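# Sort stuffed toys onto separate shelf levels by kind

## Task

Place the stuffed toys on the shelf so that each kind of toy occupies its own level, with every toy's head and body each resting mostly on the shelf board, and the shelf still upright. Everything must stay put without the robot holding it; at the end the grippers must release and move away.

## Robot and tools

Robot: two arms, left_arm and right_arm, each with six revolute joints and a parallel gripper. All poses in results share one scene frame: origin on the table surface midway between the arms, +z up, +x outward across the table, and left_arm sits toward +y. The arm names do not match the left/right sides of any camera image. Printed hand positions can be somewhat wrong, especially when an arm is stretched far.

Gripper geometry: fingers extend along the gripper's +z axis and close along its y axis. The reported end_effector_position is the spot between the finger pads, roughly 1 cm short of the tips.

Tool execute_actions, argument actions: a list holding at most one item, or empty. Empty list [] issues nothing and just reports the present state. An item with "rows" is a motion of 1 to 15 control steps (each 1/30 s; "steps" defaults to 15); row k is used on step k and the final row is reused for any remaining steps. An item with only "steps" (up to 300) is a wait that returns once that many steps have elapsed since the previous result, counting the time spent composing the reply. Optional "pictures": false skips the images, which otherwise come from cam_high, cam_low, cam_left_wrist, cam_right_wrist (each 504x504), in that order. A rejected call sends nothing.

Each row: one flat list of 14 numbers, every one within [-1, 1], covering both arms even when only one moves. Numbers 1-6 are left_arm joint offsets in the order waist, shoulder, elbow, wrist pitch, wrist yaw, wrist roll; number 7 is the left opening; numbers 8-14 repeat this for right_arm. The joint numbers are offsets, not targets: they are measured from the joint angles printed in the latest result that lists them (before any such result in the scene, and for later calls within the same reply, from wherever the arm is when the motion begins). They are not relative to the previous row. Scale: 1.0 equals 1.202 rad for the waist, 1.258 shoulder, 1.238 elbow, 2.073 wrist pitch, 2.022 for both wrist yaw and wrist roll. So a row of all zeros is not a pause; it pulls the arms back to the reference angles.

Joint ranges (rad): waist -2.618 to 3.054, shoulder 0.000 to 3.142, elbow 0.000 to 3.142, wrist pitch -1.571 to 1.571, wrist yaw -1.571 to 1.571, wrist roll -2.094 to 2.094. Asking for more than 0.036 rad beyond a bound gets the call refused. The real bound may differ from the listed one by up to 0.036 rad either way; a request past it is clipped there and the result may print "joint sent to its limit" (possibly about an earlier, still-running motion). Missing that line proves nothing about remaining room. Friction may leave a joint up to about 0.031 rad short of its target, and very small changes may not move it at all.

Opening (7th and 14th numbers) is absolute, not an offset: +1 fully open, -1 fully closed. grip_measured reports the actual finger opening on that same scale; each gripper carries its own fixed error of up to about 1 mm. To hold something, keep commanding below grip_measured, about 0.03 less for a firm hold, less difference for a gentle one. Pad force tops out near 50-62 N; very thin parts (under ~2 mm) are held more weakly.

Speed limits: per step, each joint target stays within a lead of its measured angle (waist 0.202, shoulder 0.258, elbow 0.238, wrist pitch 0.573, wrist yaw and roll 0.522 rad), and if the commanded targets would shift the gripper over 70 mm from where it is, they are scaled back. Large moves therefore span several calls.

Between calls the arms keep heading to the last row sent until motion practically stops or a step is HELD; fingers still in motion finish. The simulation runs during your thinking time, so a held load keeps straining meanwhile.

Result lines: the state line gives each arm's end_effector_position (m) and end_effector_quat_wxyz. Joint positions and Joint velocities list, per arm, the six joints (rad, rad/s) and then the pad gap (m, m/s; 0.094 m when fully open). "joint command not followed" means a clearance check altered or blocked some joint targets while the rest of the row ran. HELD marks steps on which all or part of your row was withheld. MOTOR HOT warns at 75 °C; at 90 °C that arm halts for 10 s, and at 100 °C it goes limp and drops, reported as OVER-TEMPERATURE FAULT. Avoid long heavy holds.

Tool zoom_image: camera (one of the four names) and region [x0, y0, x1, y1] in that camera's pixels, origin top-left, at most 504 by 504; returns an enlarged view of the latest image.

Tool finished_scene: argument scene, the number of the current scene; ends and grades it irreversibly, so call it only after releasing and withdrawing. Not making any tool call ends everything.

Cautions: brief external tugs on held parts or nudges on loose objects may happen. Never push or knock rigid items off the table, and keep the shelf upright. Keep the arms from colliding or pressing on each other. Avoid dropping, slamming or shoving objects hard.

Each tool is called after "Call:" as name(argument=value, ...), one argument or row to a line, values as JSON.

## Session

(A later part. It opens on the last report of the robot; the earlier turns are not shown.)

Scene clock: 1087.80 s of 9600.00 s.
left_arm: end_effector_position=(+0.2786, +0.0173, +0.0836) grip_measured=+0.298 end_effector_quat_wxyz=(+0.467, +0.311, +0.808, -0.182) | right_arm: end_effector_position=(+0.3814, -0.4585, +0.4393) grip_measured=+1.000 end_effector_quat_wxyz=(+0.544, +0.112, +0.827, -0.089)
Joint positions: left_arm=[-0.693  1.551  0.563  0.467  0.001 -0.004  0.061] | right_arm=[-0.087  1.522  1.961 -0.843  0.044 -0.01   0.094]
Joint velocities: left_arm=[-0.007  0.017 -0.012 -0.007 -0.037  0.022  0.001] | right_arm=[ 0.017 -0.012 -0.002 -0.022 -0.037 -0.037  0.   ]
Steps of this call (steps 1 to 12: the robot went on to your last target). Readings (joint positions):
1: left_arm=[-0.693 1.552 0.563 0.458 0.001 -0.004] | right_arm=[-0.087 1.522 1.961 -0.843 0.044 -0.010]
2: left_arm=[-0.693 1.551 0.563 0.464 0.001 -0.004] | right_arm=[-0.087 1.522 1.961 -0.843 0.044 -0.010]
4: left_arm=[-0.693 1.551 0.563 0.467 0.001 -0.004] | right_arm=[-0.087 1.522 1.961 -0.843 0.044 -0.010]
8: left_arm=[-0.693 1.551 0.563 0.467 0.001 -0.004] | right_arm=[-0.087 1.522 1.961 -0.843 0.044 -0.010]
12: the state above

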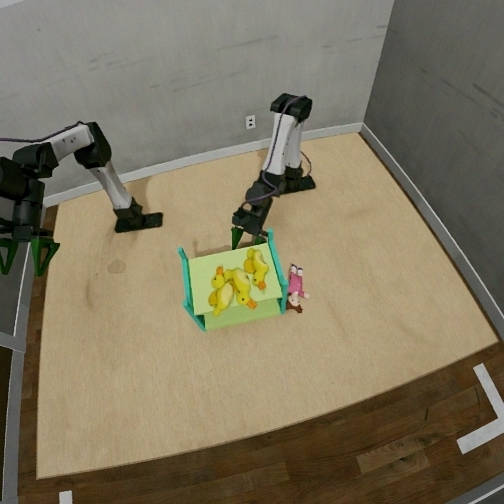

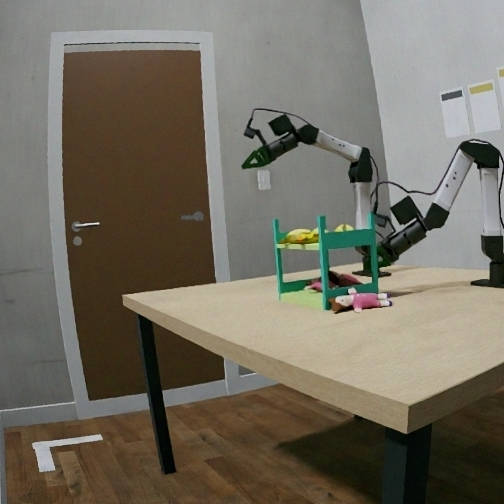

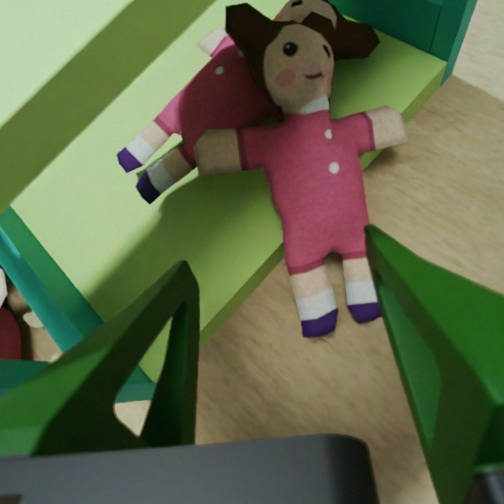

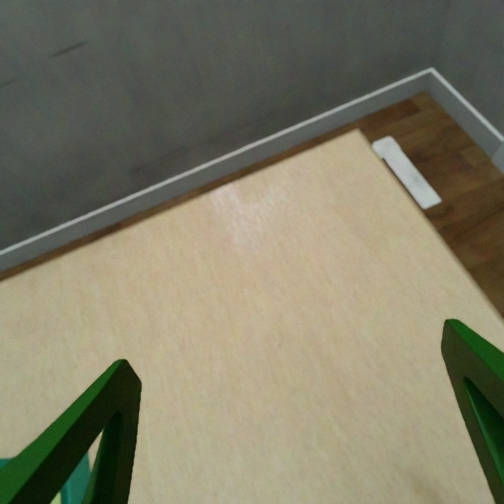

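Call:
execute_actions(
  actions=[
    {"rows":[[-0.02,0,0,0,0,0,0.1,0,0,0,0,0,0,1],[-0.025,0.05,0.02,0.01,0,0,0.1,0,0,0,0,0,0,1],[-0.025,0.1,0.04,0.02,0,0,0.1,0,0,0,0,0,0,1],[-0.025,0.15,0.06,0.03,0,0,0.1,0,0,0,0,0,0,1],[-0.025,0.2,0.08,0.04,0,0,0.1,0,0,0,0,0,0,1],[-0.025,0.245,0.09,0.05,0,0,0.1,0,0,0,0,0,0,1]],"steps":15},
  ],
  pictures=false,
)

Call:
execute_actions(
  actions=[
    {"steps":12},
  ],
)

Scene clock: 1105.13 s of 9600.00 s.
left_arm: end_effector_position=(+0.2936, -0.0110, +0.0272) grip_measured=+0.102 end_effector_quat_wxyz=(+0.435, +0.330, +0.820, -0.173) | right_arm: end_effector_position=(+0.3814, -0.4585, +0.4393) grip_measured=+1.000 end_effector_quat_wxyz=(+0.544, +0.112, +0.827, -0.089)
Joint positions: left_arm=[-0.719  1.839  0.664  0.578 -0.003  0.003  0.052] | right_arm=[-0.087  1.522  1.961 -0.843  0.044 -0.01   0.094]
Joint velocities: left_arm=[-0.007 -0.007 -0.002  0.037 -0.007 -0.022 -0.002] | right_arm=[-0.007  0.012 -0.002 -0.022 -0.007 -0.007  0.   ]
Steps of this call (steps 1 to 30: the robot went on to your last target; steps 31 to 90: nothing new was sent; then 13.83 s passed at rest; steps 91 to 105: all 15 steps of this action). Readings (joint positions):
91: left_arm=[-0.694 1.551 0.563 0.467 0.001 -0.004] | right_arm=[-0.087 1.522 1.961 -0.843 0.044 -0.010]
92: left_arm=[-0.699 1.557 0.563 0.470 0.001 -0.004] | right_arm=[-0.087 1.522 1.961 -0.843 0.044 -0.010]
94: left_arm=[-0.711 1.617 0.587 0.489 0.001 -0.004] | right_arm=[-0.087 1.522 1.961 -0.843 0.044 -0.010]
98: left_arm=[-0.718 1.823 0.657 0.556 -0.003 0.003] | right_arm=[-0.087 1.522 1.961 -0.843 0.044 -0.010]
105: the state above

Scene clock: 1105.53 s of 9600.00 s.
left_arm: end_effector_position=(+0.2936, -0.0111, +0.0272) grip_measured=+0.102 end_effector_quat_wxyz=(+0.435, +0.330, +0.820, -0.173) | right_arm: end_effector_position=(+0.3814, -0.4585, +0.4393) grip_measured=+1.000 end_effector_quat_wxyz=(+0.544, +0.112, +0.827, -0.089)
Joint positions: left_arm=[-0.719  1.839  0.664  0.579 -0.003  0.003  0.052] | right_arm=[-0.087  1.522  1.961 -0.843  0.044 -0.01   0.094]
Joint velocities: left_arm=[-0.007 -0.002  0.017 -0.081 -0.081  0.022 -0.   ] | right_arm=[-0.017  0.007  0.002  0.051 -0.007 -0.007  0.   ]
Steps of this call (steps 1 to 12: the robot went on to your last target). Readings (joint positions):
1: left_arm=[-0.719 1.839 0.664 0.579 -0.003 0.003] | right_arm=[-0.087 1.522 1.961 -0.843 0.044 -0.010]
2: left_arm=[-0.719 1.839 0.664 0.579 -0.003 0.003] | right_arm=[-0.087 1.522 1.961 -0.843 0.044 -0.010]
4: left_arm=[-0.719 1.839 0.664 0.579 -0.003 0.003] | right_arm=[-0.087 1.522 1.961 -0.843 0.044 -0.010]
8: left_arm=[-0.719 1.839 0.664 0.579 -0.003 0.003] | right_arm=[-0.087 1.522 1.961 -0.843 0.044 -0.010]
12: the state above

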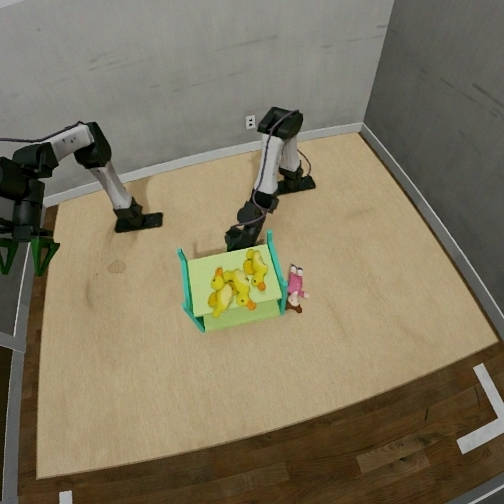

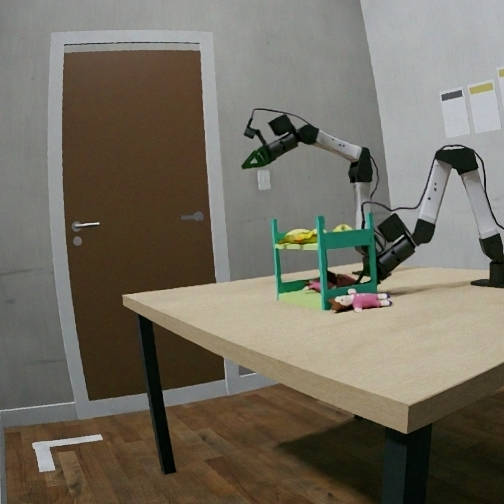

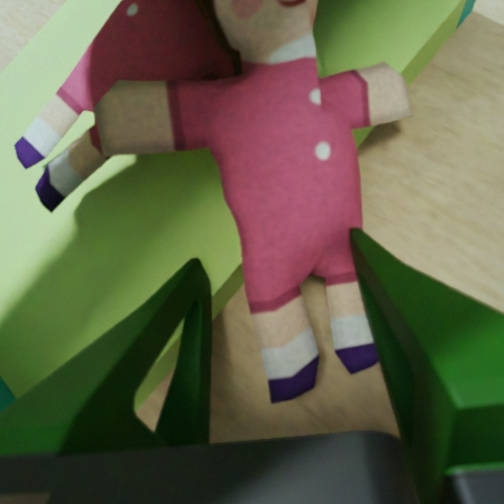

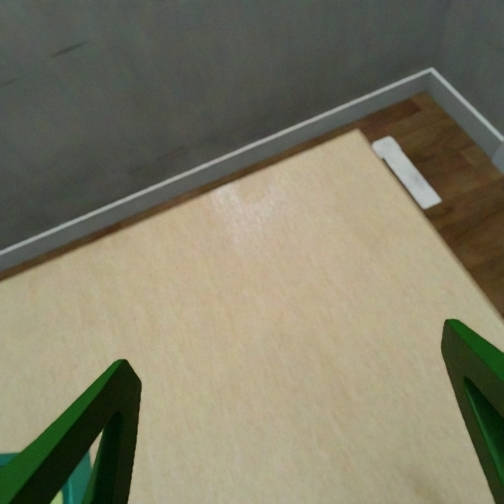

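Call:
execute_actions(
  actions=[
    {"rows":[[-0.015,0,0,0,0,0,-0.2,0,0,0,0,0,0,1],[-0.015,0.01,0,0,0,0,-0.2,0,0,0,0,0,0,1],[-0.015,0.01,0,0,0,0,-0.5,0,0,0,0,0,0,1],[-0.015,0.01,0,0,0,0,-0.5,0,0,0,0,0,0,1],[-0.015,0.01,0,0,0,0,-1,0,0,0,0,0,0,1]],"steps":15},
  ],
  pictures=false,
)

Call:
execute_actions(
  actions=[
    {"steps":12},
  ],
)

Scene clock: 1112.87 s of 9600.00 s.
left_arm: end_effector_position=(+0.2887, -0.0161, +0.0271) grip_measured=-0.967 end_effector_quat_wxyz=(+0.433, +0.337, +0.817, -0.177) | right_arm: end_effector_position=(+0.3814, -0.4585, +0.4393) grip_measured=+1.000 end_effector_quat_wxyz=(+0.544, +0.112, +0.827, -0.089)
Joint positions: left_arm=[-0.733  1.839  0.664  0.579  0.001  0.003  0.002] | right_arm=[-0.087  1.522  1.961 -0.843  0.044 -0.01   0.094]
Joint velocities: left_arm=[-0.002  0.002 -0.007 -0.007 -0.022 -0.037 -0.   ] | right_arm=[ 0.012 -0.022 -0.012 -0.095 -0.022  0.066  0.   ]
Steps of this call (steps 1 to 15: the robot went on to your last target; steps 16 to 90: nothing new was sent; then 3.83 s passed at rest; steps 91 to 105: all 15 steps of this action). Readings (joint positions):
91: left_arm=[-0.720 1.839 0.664 0.580 -0.003 0.003] | right_arm=[-0.087 1.522 1.961 -0.843 0.044 -0.010]
92: left_arm=[-0.722 1.839 0.664 0.580 -0.003 0.003] | right_arm=[-0.087 1.522 1.961 -0.843 0.044 -0.010]
94: left_arm=[-0.728 1.839 0.664 0.579 -0.003 0.003] | right_arm=[-0.087 1.522 1.961 -0.843 0.044 -0.010]
98: left_arm=[-0.733 1.839 0.664 0.579 0.001 0.003] | right_arm=[-0.087 1.522 1.961 -0.843 0.044 -0.010]
105: the state above

Scene clock: 1113.27 s of 9600.00 s.
left_arm: end_effector_position=(+0.2887, -0.0161, +0.0271) grip_measured=-0.967 end_effector_quat_wxyz=(+0.433, +0.337, +0.817, -0.177) | right_arm: end_effector_position=(+0.3814, -0.4585, +0.4393) grip_measured=+1.000 end_effector_quat_wxyz=(+0.544, +0.112, +0.827, -0.089)
Joint positions: left_arm=[-0.733  1.839  0.664  0.579  0.001  0.003  0.002] | right_arm=[-0.087  1.522  1.961 -0.843  0.044 -0.01   0.094]
Joint velocities: left_arm=[-0.007 -0.002  0.017  0.037  0.022 -0.051 -0.001] | right_arm=[-0.022  0.007  0.007  0.007 -0.022  0.037  0.   ]
Steps of this call (steps 1 to 12: the robot went on to your last target). Readings (joint positions):
1: left_arm=[-0.733 1.839 0.664 0.579 0.001 0.003] | right_arm=[-0.087 1.522 1.961 -0.843 0.044 -0.010]
2: left_arm=[-0.733 1.839 0.664 0.579 0.001 0.003] | right_arm=[-0.087 1.522 1.961 -0.843 0.044 -0.010]
4: left_arm=[-0.733 1.839 0.664 0.579 0.001 0.003] | right_arm=[-0.087 1.522 1.961 -0.843 0.044 -0.010]
8: left_arm=[-0.733 1.839 0.664 0.579 0.001 0.003] | right_arm=[-0.087 1.522 1.961 -0.843 0.044 -0.010]
12: the state above

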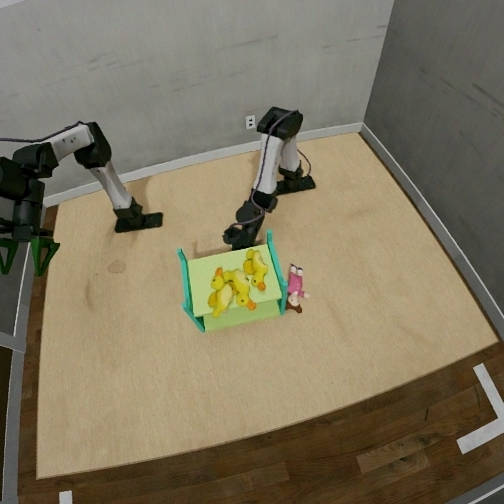

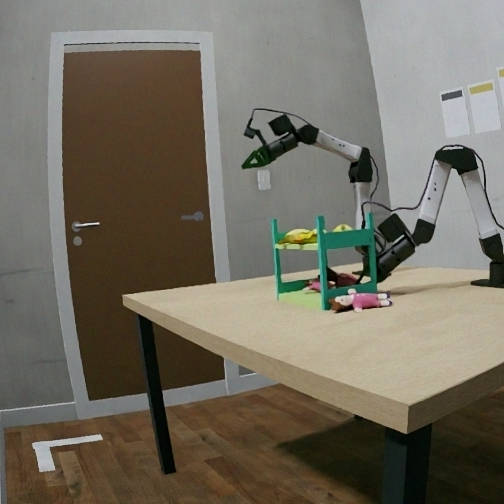

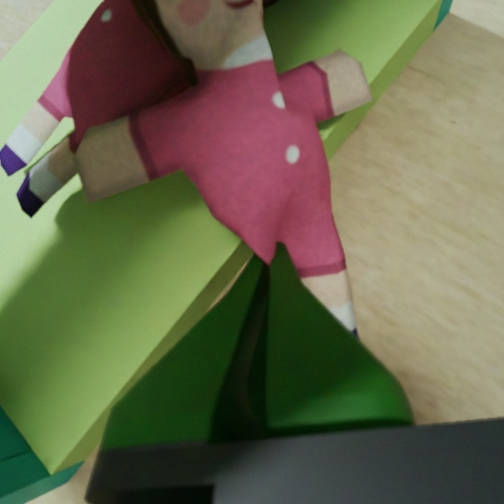

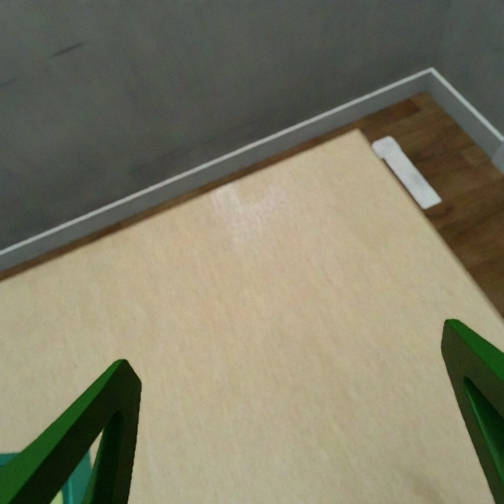

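Holding left leg. Lift, advance, swing +y.

Call:
execute_actions(
  actions=[
    {"rows":[[0,-0.03,0,0,0,0,-1,0,0,0,0,0,0,1],[0,-0.05,0.02,0,0,0,-1,0,0,0,0,0,0,1],[0.01,-0.05,0.05,-0.01,0,0,-1,0,0,0,0,0,0,1],[0.03,-0.03,0.09,-0.03,0,0,-1,0,0,0,0,0,0,1],[0.05,0,0.13,-0.045,0,0,-1,0,0,0,0,0,0,1],[0.07,0.03,0.17,-0.06,0,0,-1,0,0,0,0,0,0,1],[0.07,0.03,0.17,-0.06,0,0,-1,0,0,0,0,0,0,1],[0.07,0.03,0.17,-0.06,0,0,-1,0,0,0,0,0,0,1],[0.07,0.03,0.17,-0.06,0,0,-1,0,0,0,0,0,0,1],[0.07,0.03,0.17,-0.06,0,0,-1,0,0,0,0,0,0,1],[0.07,0.03,0.17,-0.06,0,0,-0.4,0,0,0,0,0,0,1],[0.07,0.03,0.17,-0.06,0,0,0.1,0,0,0,0,0,0,1]],"steps":15},
  ],
  pictures=false,
)

Call:
execute_actions(
  actions=[
    {"rows":[[0,0,0,0,0,0,0.1,0,0,0,0,0,0,1],[0,-0.05,-0.05,0,0,0,0.1,0,0,0,0,0,0,1],[0,-0.1,-0.1,0.01,0,0,0.1,0,0,0,0,0,0,1],[0,-0.15,-0.15,0.02,0,0,0.1,0,0,0,0,0,0,1],[-0.02,-0.21,-0.2,0.02,0,0,0.1,0,0,0,0,0,0,1],[-0.03,-0.28,-0.24,0.02,0,0,0.1,0,0,0,0,0,0,1]],"steps":15},
  ],
  pictures=false,
)

Call:
execute_actions(
  actions=[
    {"steps":10},
  ],
)

Scene clock: 1132.10 s of 9600.00 s.
left_arm: end_effector_position=(+0.3484, -0.0172, +0.0605) grip_measured=+0.079 end_effector_quat_wxyz=(+0.458, +0.298, +0.821, -0.166) | right_arm: end_effector_position=(+0.3814, -0.4585, +0.4393) grip_measured=+1.000 end_effector_quat_wxyz=(+0.544, +0.112, +0.827, -0.089)
Joint positions: left_arm=[-0.648  1.872  0.859  0.46   0.003  0.002  0.051] | right_arm=[-0.087  1.522  1.961 -0.843  0.044 -0.01   0.094]
Joint velocities: left_arm=[-0.007 -0.017  0.002 -0.051  0.007 -0.037  0.038] | right_arm=[-0.012 -0.017  0.002  0.051  0.066 -0.007  0.   ]
Steps of this call (steps 1 to 15: the robot went on to your last target; steps 16 to 90: nothing new was sent; then 15.33 s passed at rest; steps 91 to 105: all 15 steps of this action). Readings (joint positions):
91: left_arm=[-0.733 1.837 0.664 0.578 0.001 0.003] | right_arm=[-0.087 1.522 1.961 -0.843 0.044 -0.010]
92: left_arm=[-0.733 1.830 0.664 0.573 0.001 0.003] | right_arm=[-0.087 1.522 1.961 -0.843 0.044 -0.010]
94: left_arm=[-0.730 1.814 0.683 0.547 0.003 0.003] | right_arm=[-0.087 1.522 1.961 -0.843 0.044 -0.010]
98: left_arm=[-0.672 1.860 0.835 0.496 0.007 0.003] | right_arm=[-0.087 1.522 1.961 -0.843 0.044 -0.010]
105: the state above

Scene clock: 1132.60 s of 9600.00 s.
left_arm: end_effector_position=(+0.2861, +0.0175, +0.1020) grip_measured=+0.098 end_effector_quat_wxyz=(+0.491, +0.303, +0.795, -0.186) | right_arm: end_effector_position=(+0.3814, -0.4585, +0.4393) grip_measured=+1.000 end_effector_quat_wxyz=(+0.544, +0.112, +0.827, -0.089)
Joint positions: left_arm=[-0.68   1.524  0.573  0.486  0.002  0.002  0.052] | right_arm=[-0.087  1.522  1.961 -0.843  0.044 -0.01   0.094]
Joint velocities: left_arm=[ 0.012 -0.002 -0.012 -0.022 -0.022 -0.037 -0.001] | right_arm=[-0.007 -0.017  0.002  0.007 -0.007 -0.022  0.   ]
Steps of this call (steps 1 to 15: all 15 steps of this action). Readings (joint positions):
1: left_arm=[-0.648 1.872 0.859 0.460 0.003 0.002] | right_arm=[-0.087 1.522 1.961 -0.843 0.044 -0.010]
2: left_arm=[-0.648 1.867 0.853 0.460 0.003 0.002] | right_arm=[-0.087 1.522 1.961 -0.843 0.044 -0.010]
4: left_arm=[-0.648 1.808 0.787 0.466 0.003 0.002] | right_arm=[-0.087 1.522 1.961 -0.843 0.044 -0.010]
8: left_arm=[-0.670 1.566 0.585 0.467 0.002 0.002] | right_arm=[-0.087 1.522 1.961 -0.843 0.044 -0.010]
15: the state above

Scene clock: 1132.93 s of 9600.00 s.
left_arm: end_effector_position=(+0.2861, +0.0175, +0.1020) grip_measured=+0.098 end_effector_quat_wxyz=(+0.491, +0.303, +0.795, -0.186) | right_arm: end_effector_position=(+0.3814, -0.4585, +0.4393) grip_measured=+1.000 end_effector_quat_wxyz=(+0.544, +0.112, +0.827, -0.089)
Joint positions: left_arm=[-0.68   1.524  0.573  0.486  0.002  0.002  0.052] | right_arm=[-0.087  1.522  1.961 -0.843  0.044 -0.01   0.094]
Joint velocities: left_arm=[-0.012 -0.022 -0.002 -0.081 -0.022 -0.051 -0.   ] | right_arm=[ 0.002 -0.017 -0.027 -0.007  0.007 -0.007  0.   ]
Steps of this call (steps 1 to 10: the robot went on to your last target). Readings (joint positions):
1: left_arm=[-0.680 1.524 0.573 0.486 0.002 0.002] | right_arm=[-0.087 1.522 1.961 -0.843 0.044 -0.010]
2: left_arm=[-0.680 1.524 0.573 0.486 0.002 0.002] | right_arm=[-0.087 1.522 1.961 -0.843 0.044 -0.010]
4: left_arm=[-0.680 1.524 0.573 0.486 0.002 0.002] | right_arm=[-0.087 1.522 1.961 -0.843 0.044 -0.010]
8: left_arm=[-0.680 1.524 0.573 0.486 0.002 0.002] | right_arm=[-0.087 1.522 1.961 -0.843 0.044 -0.010]
10: the state above

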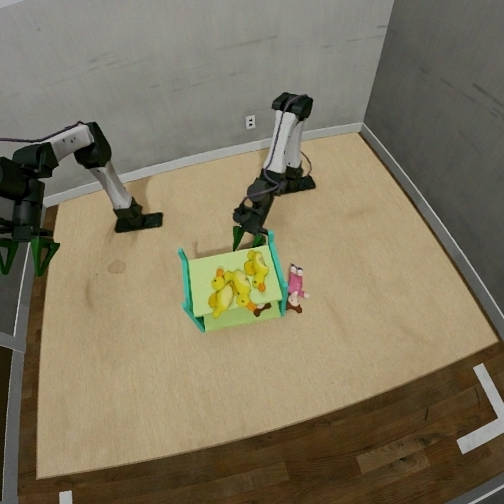

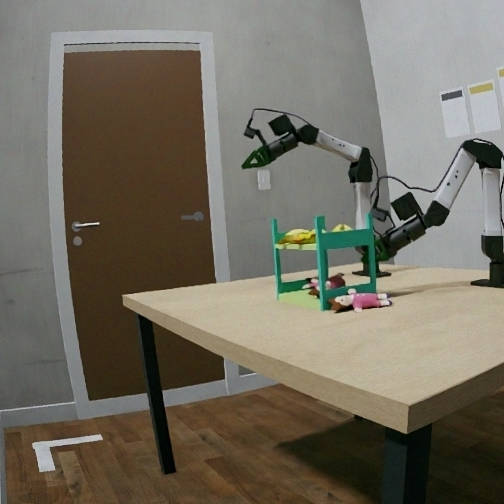

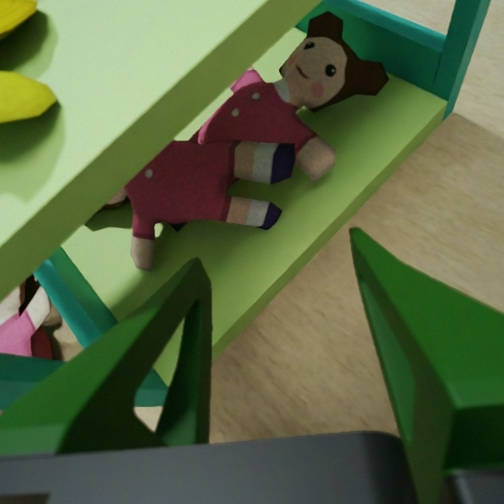

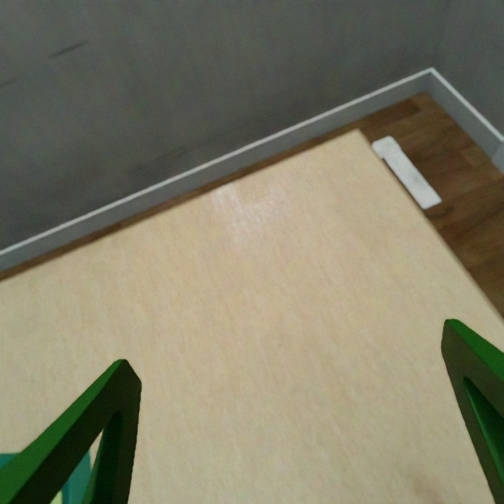

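Call:
zoom_image(
  camera="cam_high",
  region=[170,230,320,350],
)

Call:
zoom_image(
  camera="cam_low",
  region=[260,210,430,330],
)

Region (170, 230, 320, 350) of cam_high's 504x504 image, scaled by 3.360, with more detail than that image has; it fills the top 403 rows of this view, and the rest is white.

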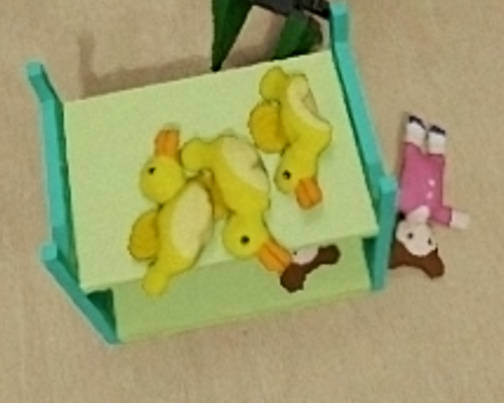

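Region (260, 210, 430, 330) of cam_low's 504x504 image, scaled by 2.965, with more detail than that image has; it fills the top 356 rows of this view, and the rest is white.

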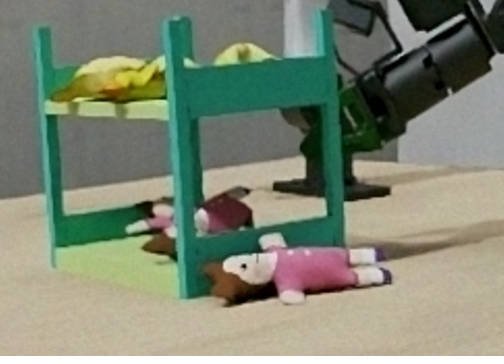

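Call:
execute_actions(
  actions=[
    {"rows":[[0,-0.15,-0.1,-0.04,0,0,0.3,0,0,0,0,0,0,1],[0,-0.3,-0.2,-0.1,0,0,0.3,0,0,0,0,0,0,1],[0,-0.45,-0.27,-0.15,0,0,0.3,0,0,0,0,0,0,1],[0,-0.5,-0.29,-0.18,0,0,0.3,0,0,0,0,0,0,1],[0,-0.5,-0.29,-0.18,0,0,0.3,0,0,0,0,0,0,1],[0,-0.5,-0.29,-0.18,0,0,0.3,0,0,0,0,0,0,1],[0,-0.5,-0.29,-0.18,0,0,0.3,0,0,0,0,0,0,1],[0,-0.5,-0.29,-0.18,0,0,0.3,0,0,0,0,0,0,1],[0.15,-0.5,-0.29,-0.18,0,0,0.3,0,0,0,0,0,0,1],[0.3,-0.5,-0.29,-0.18,0,0,0.3,0,0,0,0,0,0,1],[0.41,-0.5,-0.29,-0.18,0,0,0.3,0,0,0,0,0,0,1]],"steps":15},
  ],
  pictures=false,
)

Call:
execute_actions(
  actions=[
    {"steps":20},
  ],
)

Scene clock: 1166.63 s of 9600.00 s.
left_arm: end_effector_position=(+0.2539, +0.2115, +0.0817) grip_measured=+0.298 end_effector_quat_wxyz=(+0.482, +0.128, +0.864, -0.070) | right_arm: end_effector_position=(+0.3814, -0.4585, +0.4393) grip_measured=+1.000 end_effector_quat_wxyz=(+0.544, +0.112, +0.827, -0.089)
Joint positions: left_arm=[-0.243  0.905  0.212  0.14   0.002  0.003  0.061] | right_arm=[-0.087  1.522  1.961 -0.843  0.044 -0.01   0.094]
Joint velocities: left_arm=[ 1.306  0.002  0.002 -0.154 -0.125 -0.066  0.   ] | right_arm=[-0.017  0.002 -0.002  0.022  0.007 -0.051  0.   ]
Steps of this call (steps 1 to 15: the robot went on to your last target; steps 16 to 90: nothing new was sent; then 30.20 s passed at rest; steps 91 to 105: all 15 steps of this action). Readings (joint positions):
91: left_arm=[-0.680 1.504 0.560 0.479 0.002 0.002] | right_arm=[-0.087 1.522 1.961 -0.843 0.044 -0.010]
92: left_arm=[-0.680 1.446 0.514 0.460 0.002 0.002] | right_arm=[-0.087 1.522 1.961 -0.843 0.044 -0.010]
94: left_arm=[-0.680 1.303 0.406 0.399 0.002 0.002] | right_arm=[-0.087 1.522 1.961 -0.843 0.044 -0.010]
98: left_arm=[-0.680 0.991 0.227 0.216 0.002 0.002] | right_arm=[-0.087 1.522 1.961 -0.843 0.044 -0.010]
105: the state above

Scene clock: 1167.30 s of 9600.00 s.
left_arm: end_effector_position=(+0.2549, +0.2276, +0.0766) grip_measured=+0.298 end_effector_quat_wxyz=(+0.474, +0.105, +0.873, -0.054) | right_arm: end_effector_position=(+0.3814, -0.4585, +0.4393) grip_measured=+1.000 end_effector_quat_wxyz=(+0.544, +0.112, +0.827, -0.089)
Joint positions: left_arm=[-0.192  0.905  0.212  0.116 -0.004  0.003  0.061] | right_arm=[-0.087  1.522  1.961 -0.843  0.044 -0.01   0.094]
Joint velocities: left_arm=[ 0.002 -0.017 -0.012 -0.051 -0.007  0.007 -0.   ] | right_arm=[ 0.002 -0.012  0.002 -0.022  0.022 -0.095  0.   ]
Steps of this call (steps 1 to 20: the robot went on to your last target). Readings (joint positions):
1: left_arm=[-0.212 0.905 0.212 0.135 -0.003 0.003] | right_arm=[-0.087 1.522 1.961 -0.843 0.044 -0.010]
2: left_arm=[-0.197 0.905 0.212 0.131 -0.004 0.003] | right_arm=[-0.087 1.522 1.961 -0.843 0.044 -0.010]
4: left_arm=[-0.192 0.905 0.212 0.125 -0.004 0.003] | right_arm=[-0.087 1.522 1.961 -0.843 0.044 -0.010]
8: left_arm=[-0.192 0.905 0.212 0.119 -0.004 0.003] | right_arm=[-0.087 1.522 1.961 -0.843 0.044 -0.010]
20: the state above

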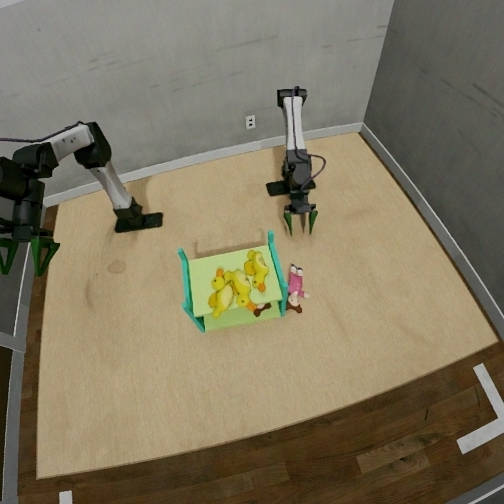

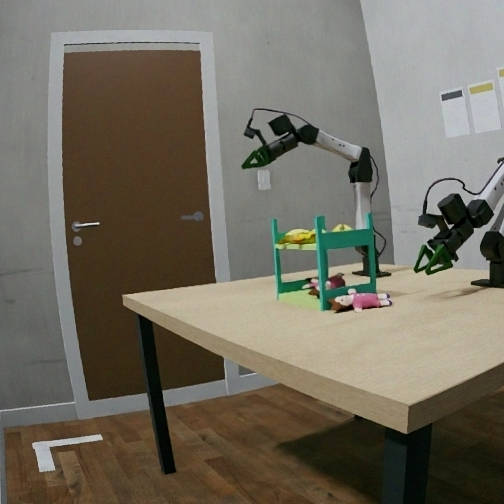

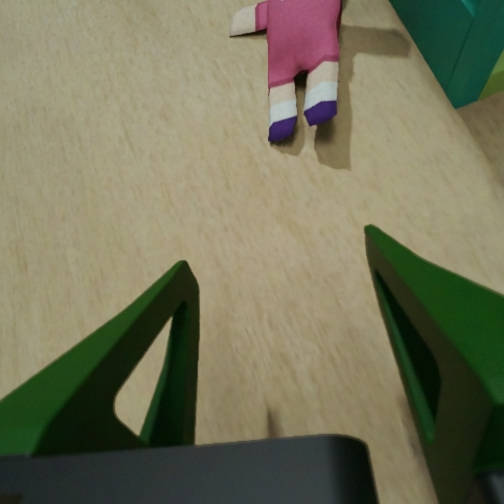

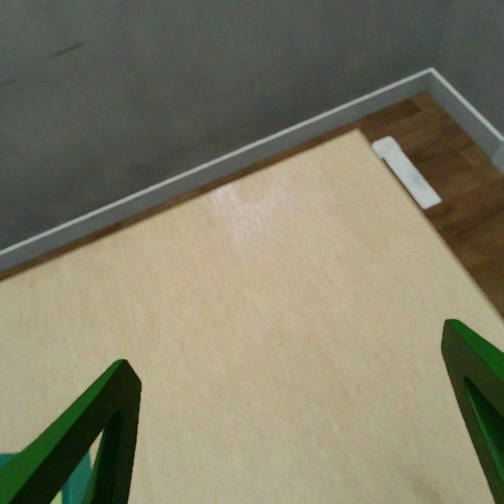

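Call:
execute_actions(
  actions=[
    {"rows":[[-0.03,0.1,0.06,0.04,0,0,0.3,0,0,0,0,0,0,1],[-0.03,0.22,0.13,0.08,0,0,0.3,0,0,0,0,0,0,1],[-0.03,0.35,0.21,0.12,0,0,0.3,0,0,0,0,0,0,1],[-0.03,0.48,0.29,0.16,0,0,0.3,0,0,0,0,0,0,1],[-0.03,0.58,0.34,0.19,0,0,0.3,0,0,0,0,0,0,1],[-0.03,0.68,0.37,0.21,0,0,0.3,0,0,0,0,0,0,1]],"steps":15},
  ],
  pictures=false,
)

Call:
execute_actions(
  actions=[
    {"steps":25},
  ],
)

Scene clock: 1177.83 s of 9600.00 s.
left_arm: end_effector_position=(+0.3980, +0.1801, +0.0425) grip_measured=+0.298 end_effector_quat_wxyz=(+0.464, +0.118, +0.876, -0.059) | right_arm: end_effector_position=(+0.3814, -0.4585, +0.4393) grip_measured=+1.000 end_effector_quat_wxyz=(+0.544, +0.112, +0.827, -0.089)
Joint positions: left_arm=[-0.221  1.771  0.671  0.502 -0.006  0.003  0.061] | right_arm=[-0.087  1.522  1.961 -0.843  0.044 -0.01   0.094]
Joint velocities: left_arm=[-0.002  0.276 -0.203 -0.066  0.022 -0.007 -0.   ] | right_arm=[-0.002 -0.027 -0.002  0.007  0.051  0.007  0.   ]
Steps of this call (steps 1 to 15: the robot went on to your last target; steps 16 to 90: nothing new was sent; then 7.03 s passed at rest; steps 91 to 105: all 15 steps of this action). Readings (joint positions):
91: left_arm=[-0.197 0.920 0.217 0.121 -0.006 0.003] | right_arm=[-0.087 1.522 1.961 -0.843 0.044 -0.010]
92: left_arm=[-0.207 0.978 0.244 0.134 -0.006 0.003] | right_arm=[-0.087 1.522 1.961 -0.843 0.044 -0.010]
94: left_arm=[-0.216 1.133 0.339 0.176 -0.006 0.003] | right_arm=[-0.087 1.522 1.961 -0.843 0.044 -0.010]
98: left_arm=[-0.218 1.383 0.544 0.327 -0.006 0.003] | right_arm=[-0.087 1.522 1.961 -0.843 0.044 -0.010]
105: the state above

Scene clock: 1178.67 s of 9600.00 s.
left_arm: end_effector_position=(+0.3991, +0.1798, +0.0433) grip_measured=+0.298 end_effector_quat_wxyz=(+0.470, +0.117, +0.873, -0.060) | right_arm: end_effector_position=(+0.3814, -0.4585, +0.4393) grip_measured=+1.000 end_effector_quat_wxyz=(+0.544, +0.112, +0.827, -0.089)
Joint positions: left_arm=[-0.221  1.776  0.664  0.529 -0.006  0.003  0.061] | right_arm=[-0.087  1.522  1.961 -0.843  0.044 -0.01   0.094]
Joint velocities: left_arm=[-0.002 -0.012 -0.012 -0.007  0.007  0.007  0.   ] | right_arm=[ 0.002 -0.012 -0.012 -0.007  0.081 -0.051  0.   ]
Steps of this call (steps 1 to 25: the robot went on to your last target). Readings (joint positions):
1: left_arm=[-0.221 1.776 0.665 0.500 -0.006 0.003] | right_arm=[-0.087 1.522 1.961 -0.843 0.044 -0.010]
2: left_arm=[-0.221 1.776 0.664 0.500 -0.006 0.003] | right_arm=[-0.087 1.522 1.961 -0.843 0.044 -0.010]
4: left_arm=[-0.221 1.776 0.664 0.513 -0.006 0.003] | right_arm=[-0.087 1.522 1.961 -0.843 0.044 -0.010]
8: left_arm=[-0.221 1.776 0.664 0.523 -0.006 0.003] | right_arm=[-0.087 1.522 1.961 -0.843 0.044 -0.010]
25: the state above

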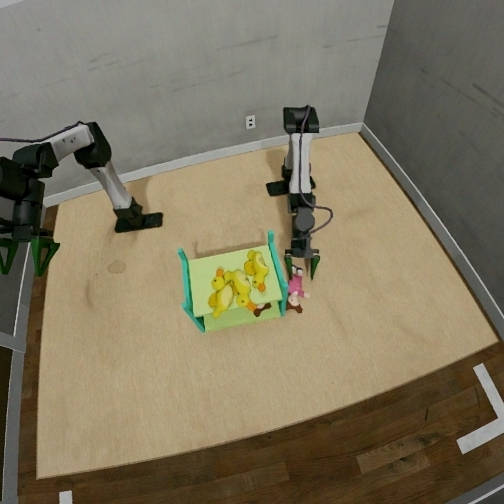

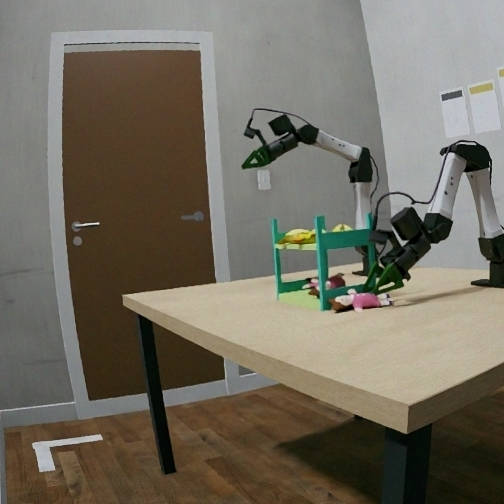

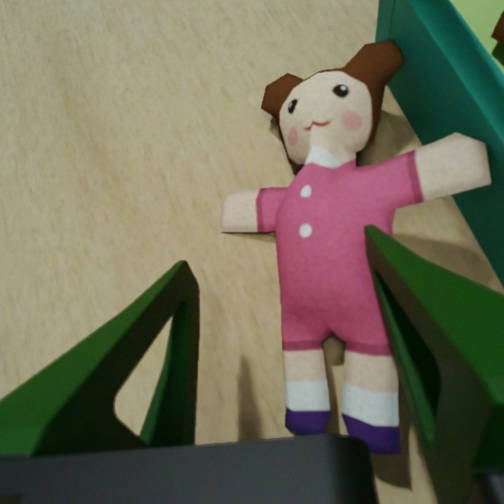

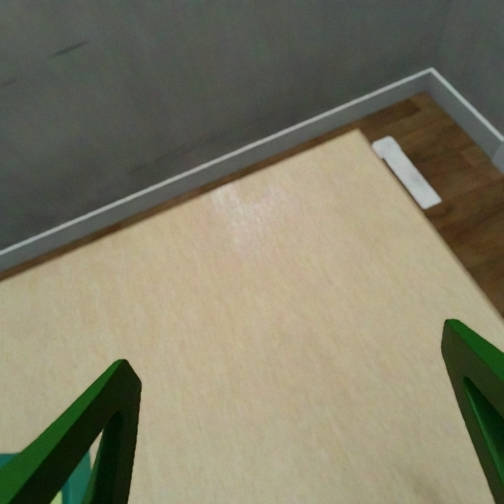

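Call:
execute_actions(
  actions=[
    {"rows":[[-0.045,0,0,0,0,0,0.25,0,0,0,0,0,0,1],[-0.045,0,0,0,0,0,0.25,0,0,0,0,0,0,1],[-0.045,0,0,0,0,0,0.25,0,0,0,0,0,0,1],[-0.045,0,0,0,0,0,0.25,0,0,0,0,0,0,1],[-0.045,0.03,0,0,0,0,0.25,0,0,0,0,0,0,1],[-0.045,0.06,0.01,0,0,0,0.25,0,0,0,0,0,0,1],[-0.045,0.085,0.02,0,0,0,0.25,0,0,0,0,0,0,1]],"steps":15},
  ],
  pictures=false,
)

Call:
execute_actions(
  actions=[
    {"steps":10},
  ],
)

Scene clock: 1188.97 s of 9600.00 s.
left_arm: end_effector_position=(+0.3891, +0.1588, +0.0079) grip_measured=+0.252 end_effector_quat_wxyz=(+0.434, +0.143, +0.887, -0.066) | right_arm: end_effector_position=(+0.3814, -0.4585, +0.4393) grip_measured=+1.000 end_effector_quat_wxyz=(+0.544, +0.112, +0.827, -0.089)
Joint positions: left_arm=[-0.274  1.874  0.675  0.537 -0.006  0.004  0.059] | right_arm=[-0.087  1.522  1.961 -0.843  0.044 -0.01   0.094]
Joint velocities: left_arm=[ 0.002 -0.007 -0.002  0.037 -0.081 -0.007  0.   ] | right_arm=[-0.017  0.007  0.002 -0.007  0.007 -0.051  0.   ]
Steps of this call (steps 1 to 15: the robot went on to your last target; steps 16 to 90: nothing new was sent; then 6.80 s passed at rest; steps 91 to 105: all 15 steps of this action). Readings (joint positions):
91: left_arm=[-0.226 1.776 0.664 0.529 -0.008 0.003] | right_arm=[-0.087 1.522 1.961 -0.843 0.044 -0.010]
92: left_arm=[-0.237 1.776 0.664 0.529 -0.009 0.003] | right_arm=[-0.087 1.522 1.961 -0.843 0.044 -0.010]
94: left_arm=[-0.262 1.776 0.664 0.529 -0.008 0.003] | right_arm=[-0.087 1.522 1.961 -0.843 0.044 -0.010]
98: left_arm=[-0.274 1.834 0.671 0.536 -0.006 0.003] | right_arm=[-0.087 1.522 1.961 -0.843 0.044 -0.010]
105: the state above

Scene clock: 1189.30 s of 9600.00 s.
left_arm: end_effector_position=(+0.3890, +0.1588, +0.0079) grip_measured=+0.252 end_effector_quat_wxyz=(+0.434, +0.143, +0.887, -0.066) | right_arm: end_effector_position=(+0.3814, -0.4585, +0.4393) grip_measured=+1.000 end_effector_quat_wxyz=(+0.544, +0.112, +0.827, -0.089)
Joint positions: left_arm=[-0.274  1.874  0.675  0.537 -0.006  0.004  0.059] | right_arm=[-0.087  1.522  1.961 -0.843  0.044 -0.01   0.094]
Joint velocities: left_arm=[-0.012 -0.012 -0.012  0.022  0.081  0.037 -0.001] | right_arm=[-0.007  0.012 -0.002  0.037 -0.007 -0.037  0.   ]
Steps of this call (steps 1 to 10: the robot went on to your last target). Readings (joint positions):
1: left_arm=[-0.274 1.874 0.675 0.537 -0.006 0.004] | right_arm=[-0.087 1.522 1.961 -0.843 0.044 -0.010]
2: left_arm=[-0.274 1.874 0.675 0.537 -0.006 0.004] | right_arm=[-0.087 1.522 1.961 -0.843 0.044 -0.010]
4: left_arm=[-0.274 1.874 0.675 0.537 -0.006 0.004] | right_arm=[-0.087 1.522 1.961 -0.843 0.044 -0.010]
8: left_arm=[-0.274 1.874 0.675 0.537 -0.006 0.004] | right_arm=[-0.087 1.522 1.961 -0.843 0.044 -0.010]
10: the state above

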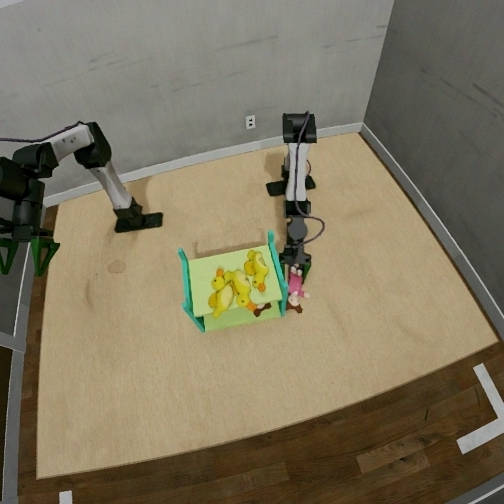

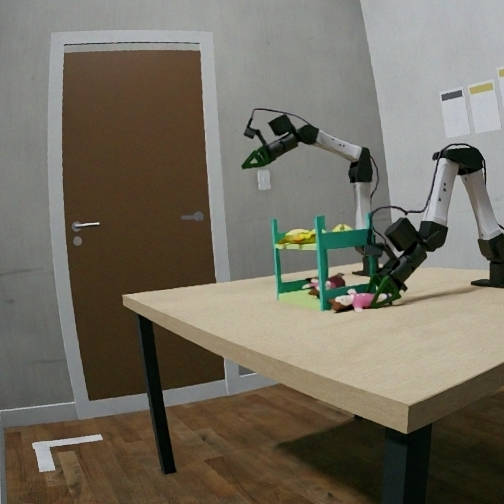

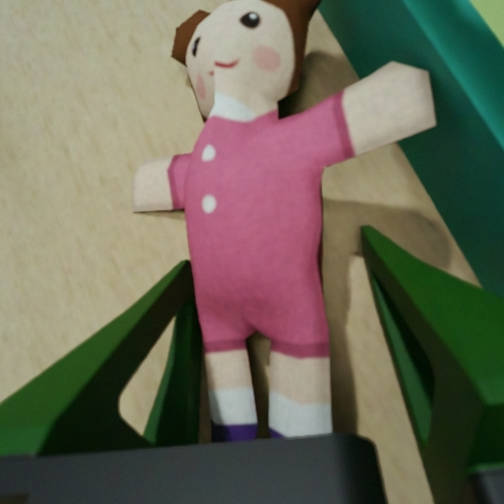

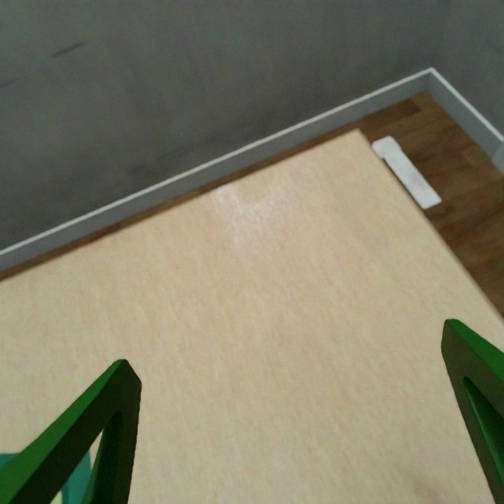

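Call:
execute_actions(
  actions=[
    {"rows":[[0,0,0,0.005,0,0,-0.1,0,0,0,0,0,0,1],[0,0,0,0.005,0,0,-0.1,0,0,0,0,0,0,1],[0,0,0,0.005,0,0,-0.5,0,0,0,0,0,0,1],[0,0,0,0.005,0,0,-0.5,0,0,0,0,0,0,1],[0,0,0,0.005,0,0,-1,0,0,0,0,0,0,1]],"steps":15},
  ],
  pictures=false,
)

Call:
execute_actions(
  actions=[
    {"steps":15},
  ],
  pictures=false,
)

Call:
execute_actions(
  actions=[
    {"rows":[[0.01,-0.03,0,0,0,0,-1,0,0,0,0,0,0,1],[0.03,-0.07,0,0,0,0,-1,0,0,0,0,0,0,1],[0.05,-0.12,-0.02,0,0,0,-1,0,0,0,0,0,0,1],[0.07,-0.18,-0.05,-0.01,0,0,-1,0,0,0,0,0,0,1],[0.08,-0.25,-0.09,-0.03,0,0,-1,0,0,0,0,0,0,1],[0.08,-0.33,-0.14,-0.05,0,0,-1,0,0,0,0,0,0,1],[0.08,-0.42,-0.2,-0.08,0,0,-1,0,0,0,0,0,0,1]],"steps":15},
  ],
  pictures=false,
)

Call:
execute_actions(
  actions=[
    {"rows":[[0,-0.1,-0.06,-0.04,0,0,-1,0,0,0,0,0,0,1],[0,-0.2,-0.12,-0.08,0,0,-1,0,0,0,0,0,0,1],[0,-0.3,-0.18,-0.12,0,0,-1,0,0,0,0,0,0,1],[0,-0.4,-0.23,-0.16,0,0,-1,0,0,0,0,0,0,1],[0,-0.47,-0.27,-0.19,0,0,-1,0,0,0,0,0,0,1]],"steps":15},
  ],
  pictures=false,
)

Call:
execute_actions(
  actions=[
    {"steps":15},
  ],
)

Scene clock: 1218.23 s of 9600.00 s.
left_arm: end_effector_position=(+0.3921, +0.1577, +0.0121) grip_measured=-0.944 end_effector_quat_wxyz=(+0.444, +0.142, +0.882, -0.067) | right_arm: end_effector_position=(+0.3814, -0.4585, +0.4393) grip_measured=+1.000 end_effector_quat_wxyz=(+0.544, +0.112, +0.827, -0.089)
Joint positions: left_arm=[-0.274  1.874  0.675  0.559 -0.007  0.004  0.003] | right_arm=[-0.087  1.522  1.961 -0.843  0.044 -0.01   0.094]
Joint velocities: left_arm=[-0.012  0.002 -0.022  0.037  0.066 -0.022  0.001] | right_arm=[-0.007 -0.027 -0.002 -0.051 -0.037 -0.081  0.   ]
Steps of this call (steps 1 to 15: the robot went on to your last target; steps 16 to 90: nothing new was sent; then 25.43 s passed at rest; steps 91 to 105: all 15 steps of this action). Readings (joint positions):
91: left_arm=[-0.274 1.874 0.675 0.537 -0.006 0.004] | right_arm=[-0.087 1.522 1.961 -0.843 0.044 -0.010]
92: left_arm=[-0.274 1.874 0.675 0.537 -0.007 0.004] | right_arm=[-0.087 1.522 1.961 -0.843 0.044 -0.010]
94: left_arm=[-0.274 1.874 0.675 0.538 -0.009 0.004] | right_arm=[-0.087 1.522 1.961 -0.843 0.044 -0.010]
98: left_arm=[-0.274 1.874 0.675 0.558 -0.006 0.004] | right_arm=[-0.087 1.522 1.961 -0.843 0.044 -0.010]
105: the state above

Scene clock: 1218.73 s of 9600.00 s.
left_arm: end_effector_position=(+0.3921, +0.1577, +0.0121) grip_measured=-0.944 end_effector_quat_wxyz=(+0.444, +0.142, +0.882, -0.067) | right_arm: end_effector_position=(+0.3814, -0.4585, +0.4393) grip_measured=+1.000 end_effector_quat_wxyz=(+0.544, +0.112, +0.827, -0.089)
Joint positions: left_arm=[-0.274  1.874  0.675  0.559 -0.007  0.004  0.003] | right_arm=[-0.087  1.522  1.961 -0.843  0.044 -0.01   0.094]
Joint velocities: left_arm=[ 0.002  0.002 -0.002 -0.007 -0.051  0.051  0.   ] | right_arm=[ 0.017 -0.007  0.017 -0.022 -0.022 -0.007  0.   ]
Steps of this call (steps 1 to 15: the robot went on to your last target). Readings (joint positions):
1: left_arm=[-0.274 1.874 0.675 0.559 -0.007 0.004] | right_arm=[-0.087 1.522 1.961 -0.843 0.044 -0.010]
2: left_arm=[-0.274 1.874 0.675 0.559 -0.007 0.004] | right_arm=[-0.087 1.522 1.961 -0.843 0.044 -0.010]
4: left_arm=[-0.274 1.874 0.675 0.559 -0.007 0.004] | right_arm=[-0.087 1.522 1.961 -0.843 0.044 -0.010]
8: left_arm=[-0.274 1.874 0.675 0.559 -0.007 0.004] | right_arm=[-0.087 1.522 1.961 -0.843 0.044 -0.010]
15: the state above
All arms were judged still, so your last target was given up. Only a new action makes them travel on or press farther. Fingers that are still opening or closing keep moving.

Scene clock: 1219.23 s of 9600.00 s.
left_arm: end_effector_position=(+0.3408, +0.2144, +0.1002) grip_measured=-0.944 end_effector_quat_wxyz=(+0.513, +0.094, +0.852, -0.051) | right_arm: end_effector_position=(+0.3814, -0.4585, +0.4393) grip_measured=+1.000 end_effector_quat_wxyz=(+0.544, +0.112, +0.827, -0.089)
Joint positions: left_arm=[-0.176  1.343  0.44   0.415 -0.011  0.004  0.003] | right_arm=[-0.087  1.522  1.961 -0.843  0.044 -0.01   0.094]
Joint velocities: left_arm=[-0.002  0.007 -0.085 -0.33  -0.007 -0.022 -0.001] | right_arm=[-0.022 -0.002 -0.017  0.007 -0.051 -0.007  0.   ]
Steps of this call (steps 1 to 15: all 15 steps of this action). Readings (joint positions):
1: left_arm=[-0.274 1.871 0.675 0.559 -0.007 0.004] | right_arm=[-0.087 1.522 1.961 -0.843 0.044 -0.010]
2: left_arm=[-0.270 1.861 0.675 0.552 -0.006 0.004] | right_arm=[-0.087 1.522 1.961 -0.843 0.044 -0.010]
4: left_arm=[-0.246 1.797 0.657 0.533 -0.004 0.004] | right_arm=[-0.087 1.522 1.961 -0.843 0.044 -0.010]
8: left_arm=[-0.178 1.474 0.510 0.485 -0.010 0.004] | right_arm=[-0.087 1.522 1.961 -0.843 0.044 -0.010]
15: the state above

Scene clock: 1219.73 s of 9600.00 s.
left_arm: end_effector_position=(+0.2251, +0.2404, +0.0470) grip_measured=-0.944 end_effector_quat_wxyz=(+0.449, +0.098, +0.887, -0.044) | right_arm: end_effector_position=(+0.3814, -0.4585, +0.4393) grip_measured=+1.000 end_effector_quat_wxyz=(+0.544, +0.112, +0.827, -0.089)
Joint positions: left_arm=[-0.176  0.768  0.103  0.031 -0.011  0.004  0.003] | right_arm=[-0.087  1.522  1.961 -0.843  0.044 -0.01   0.094]
Joint velocities: left_arm=[-0.007  0.007 -0.012 -0.11  -0.007 -0.022 -0.001] | right_arm=[-0.012 -0.012  0.012  0.007 -0.022  0.022  0.   ]
Steps of this call (steps 1 to 15: all 15 steps of this action). Readings (joint positions):
1: left_arm=[-0.176 1.330 0.430 0.402 -0.011 0.004] | right_arm=[-0.087 1.522 1.961 -0.843 0.044 -0.010]
2: left_arm=[-0.176 1.281 0.400 0.377 -0.011 0.004] | right_arm=[-0.087 1.522 1.961 -0.843 0.044 -0.010]
4: left_arm=[-0.176 1.110 0.296 0.311 -0.011 0.004] | right_arm=[-0.087 1.522 1.961 -0.843 0.044 -0.010]
8: left_arm=[-0.176 0.810 0.124 0.136 -0.011 0.004] | right_arm=[-0.087 1.522 1.961 -0.843 0.044 -0.010]
15: the state above

Scene clock: 1220.23 s of 9600.00 s.
left_arm: end_effector_position=(+0.2228, +0.2410, +0.0439) grip_measured=-0.944 end_effector_quat_wxyz=(+0.442, +0.098, +0.891, -0.043) | right_arm: end_effector_position=(+0.3814, -0.4585, +0.4393) grip_measured=+1.000 end_effector_quat_wxyz=(+0.544, +0.112, +0.827, -0.089)
Joint positions: left_arm=[-0.176  0.768  0.103  0.015 -0.011  0.004  0.003] | right_arm=[-0.087  1.522  1.961 -0.843  0.044 -0.01   0.094]
Joint velocities: left_arm=[ 0.007 -0.007 -0.002 -0.051  0.007  0.022  0.   ] | right_arm=[ 0.007  0.002  0.002 -0.007 -0.066 -0.051  0.   ]
Steps of this call (steps 1 to 15: the robot went on to your last target). Readings (joint positions):
1: left_arm=[-0.176 0.768 0.103 0.027 -0.011 0.004] | right_arm=[-0.087 1.522 1.961 -0.843 0.044 -0.010]
2: left_arm=[-0.176 0.768 0.103 0.024 -0.011 0.004] | right_arm=[-0.087 1.522 1.961 -0.843 0.044 -0.010]
4: left_arm=[-0.176 0.768 0.103 0.020 -0.011 0.004] | right_arm=[-0.087 1.522 1.961 -0.843 0.044 -0.010]
8: left_arm=[-0.176 0.768 0.103 0.016 -0.011 0.004] | right_arm=[-0.087 1.522 1.961 -0.843 0.044 -0.010]
15: the state above

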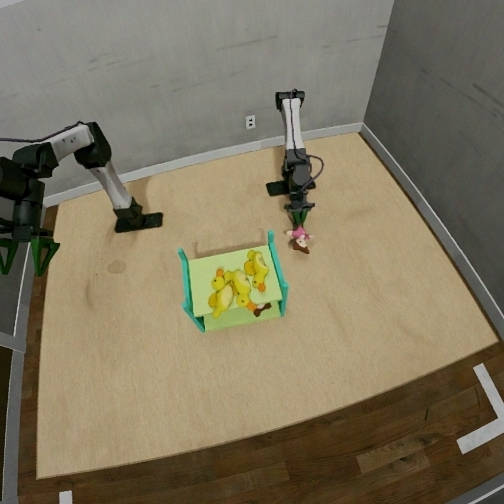

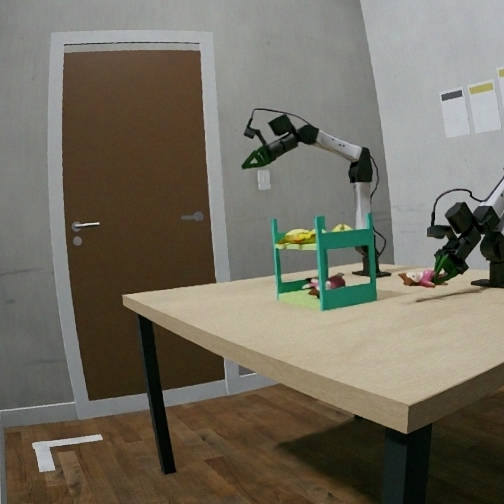

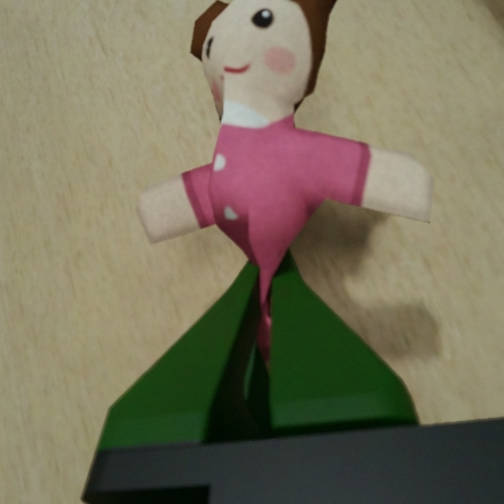

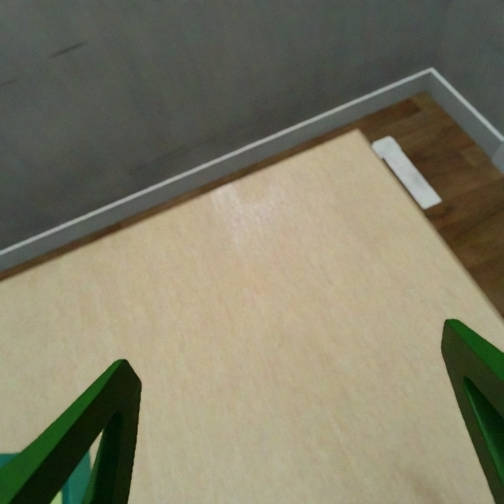

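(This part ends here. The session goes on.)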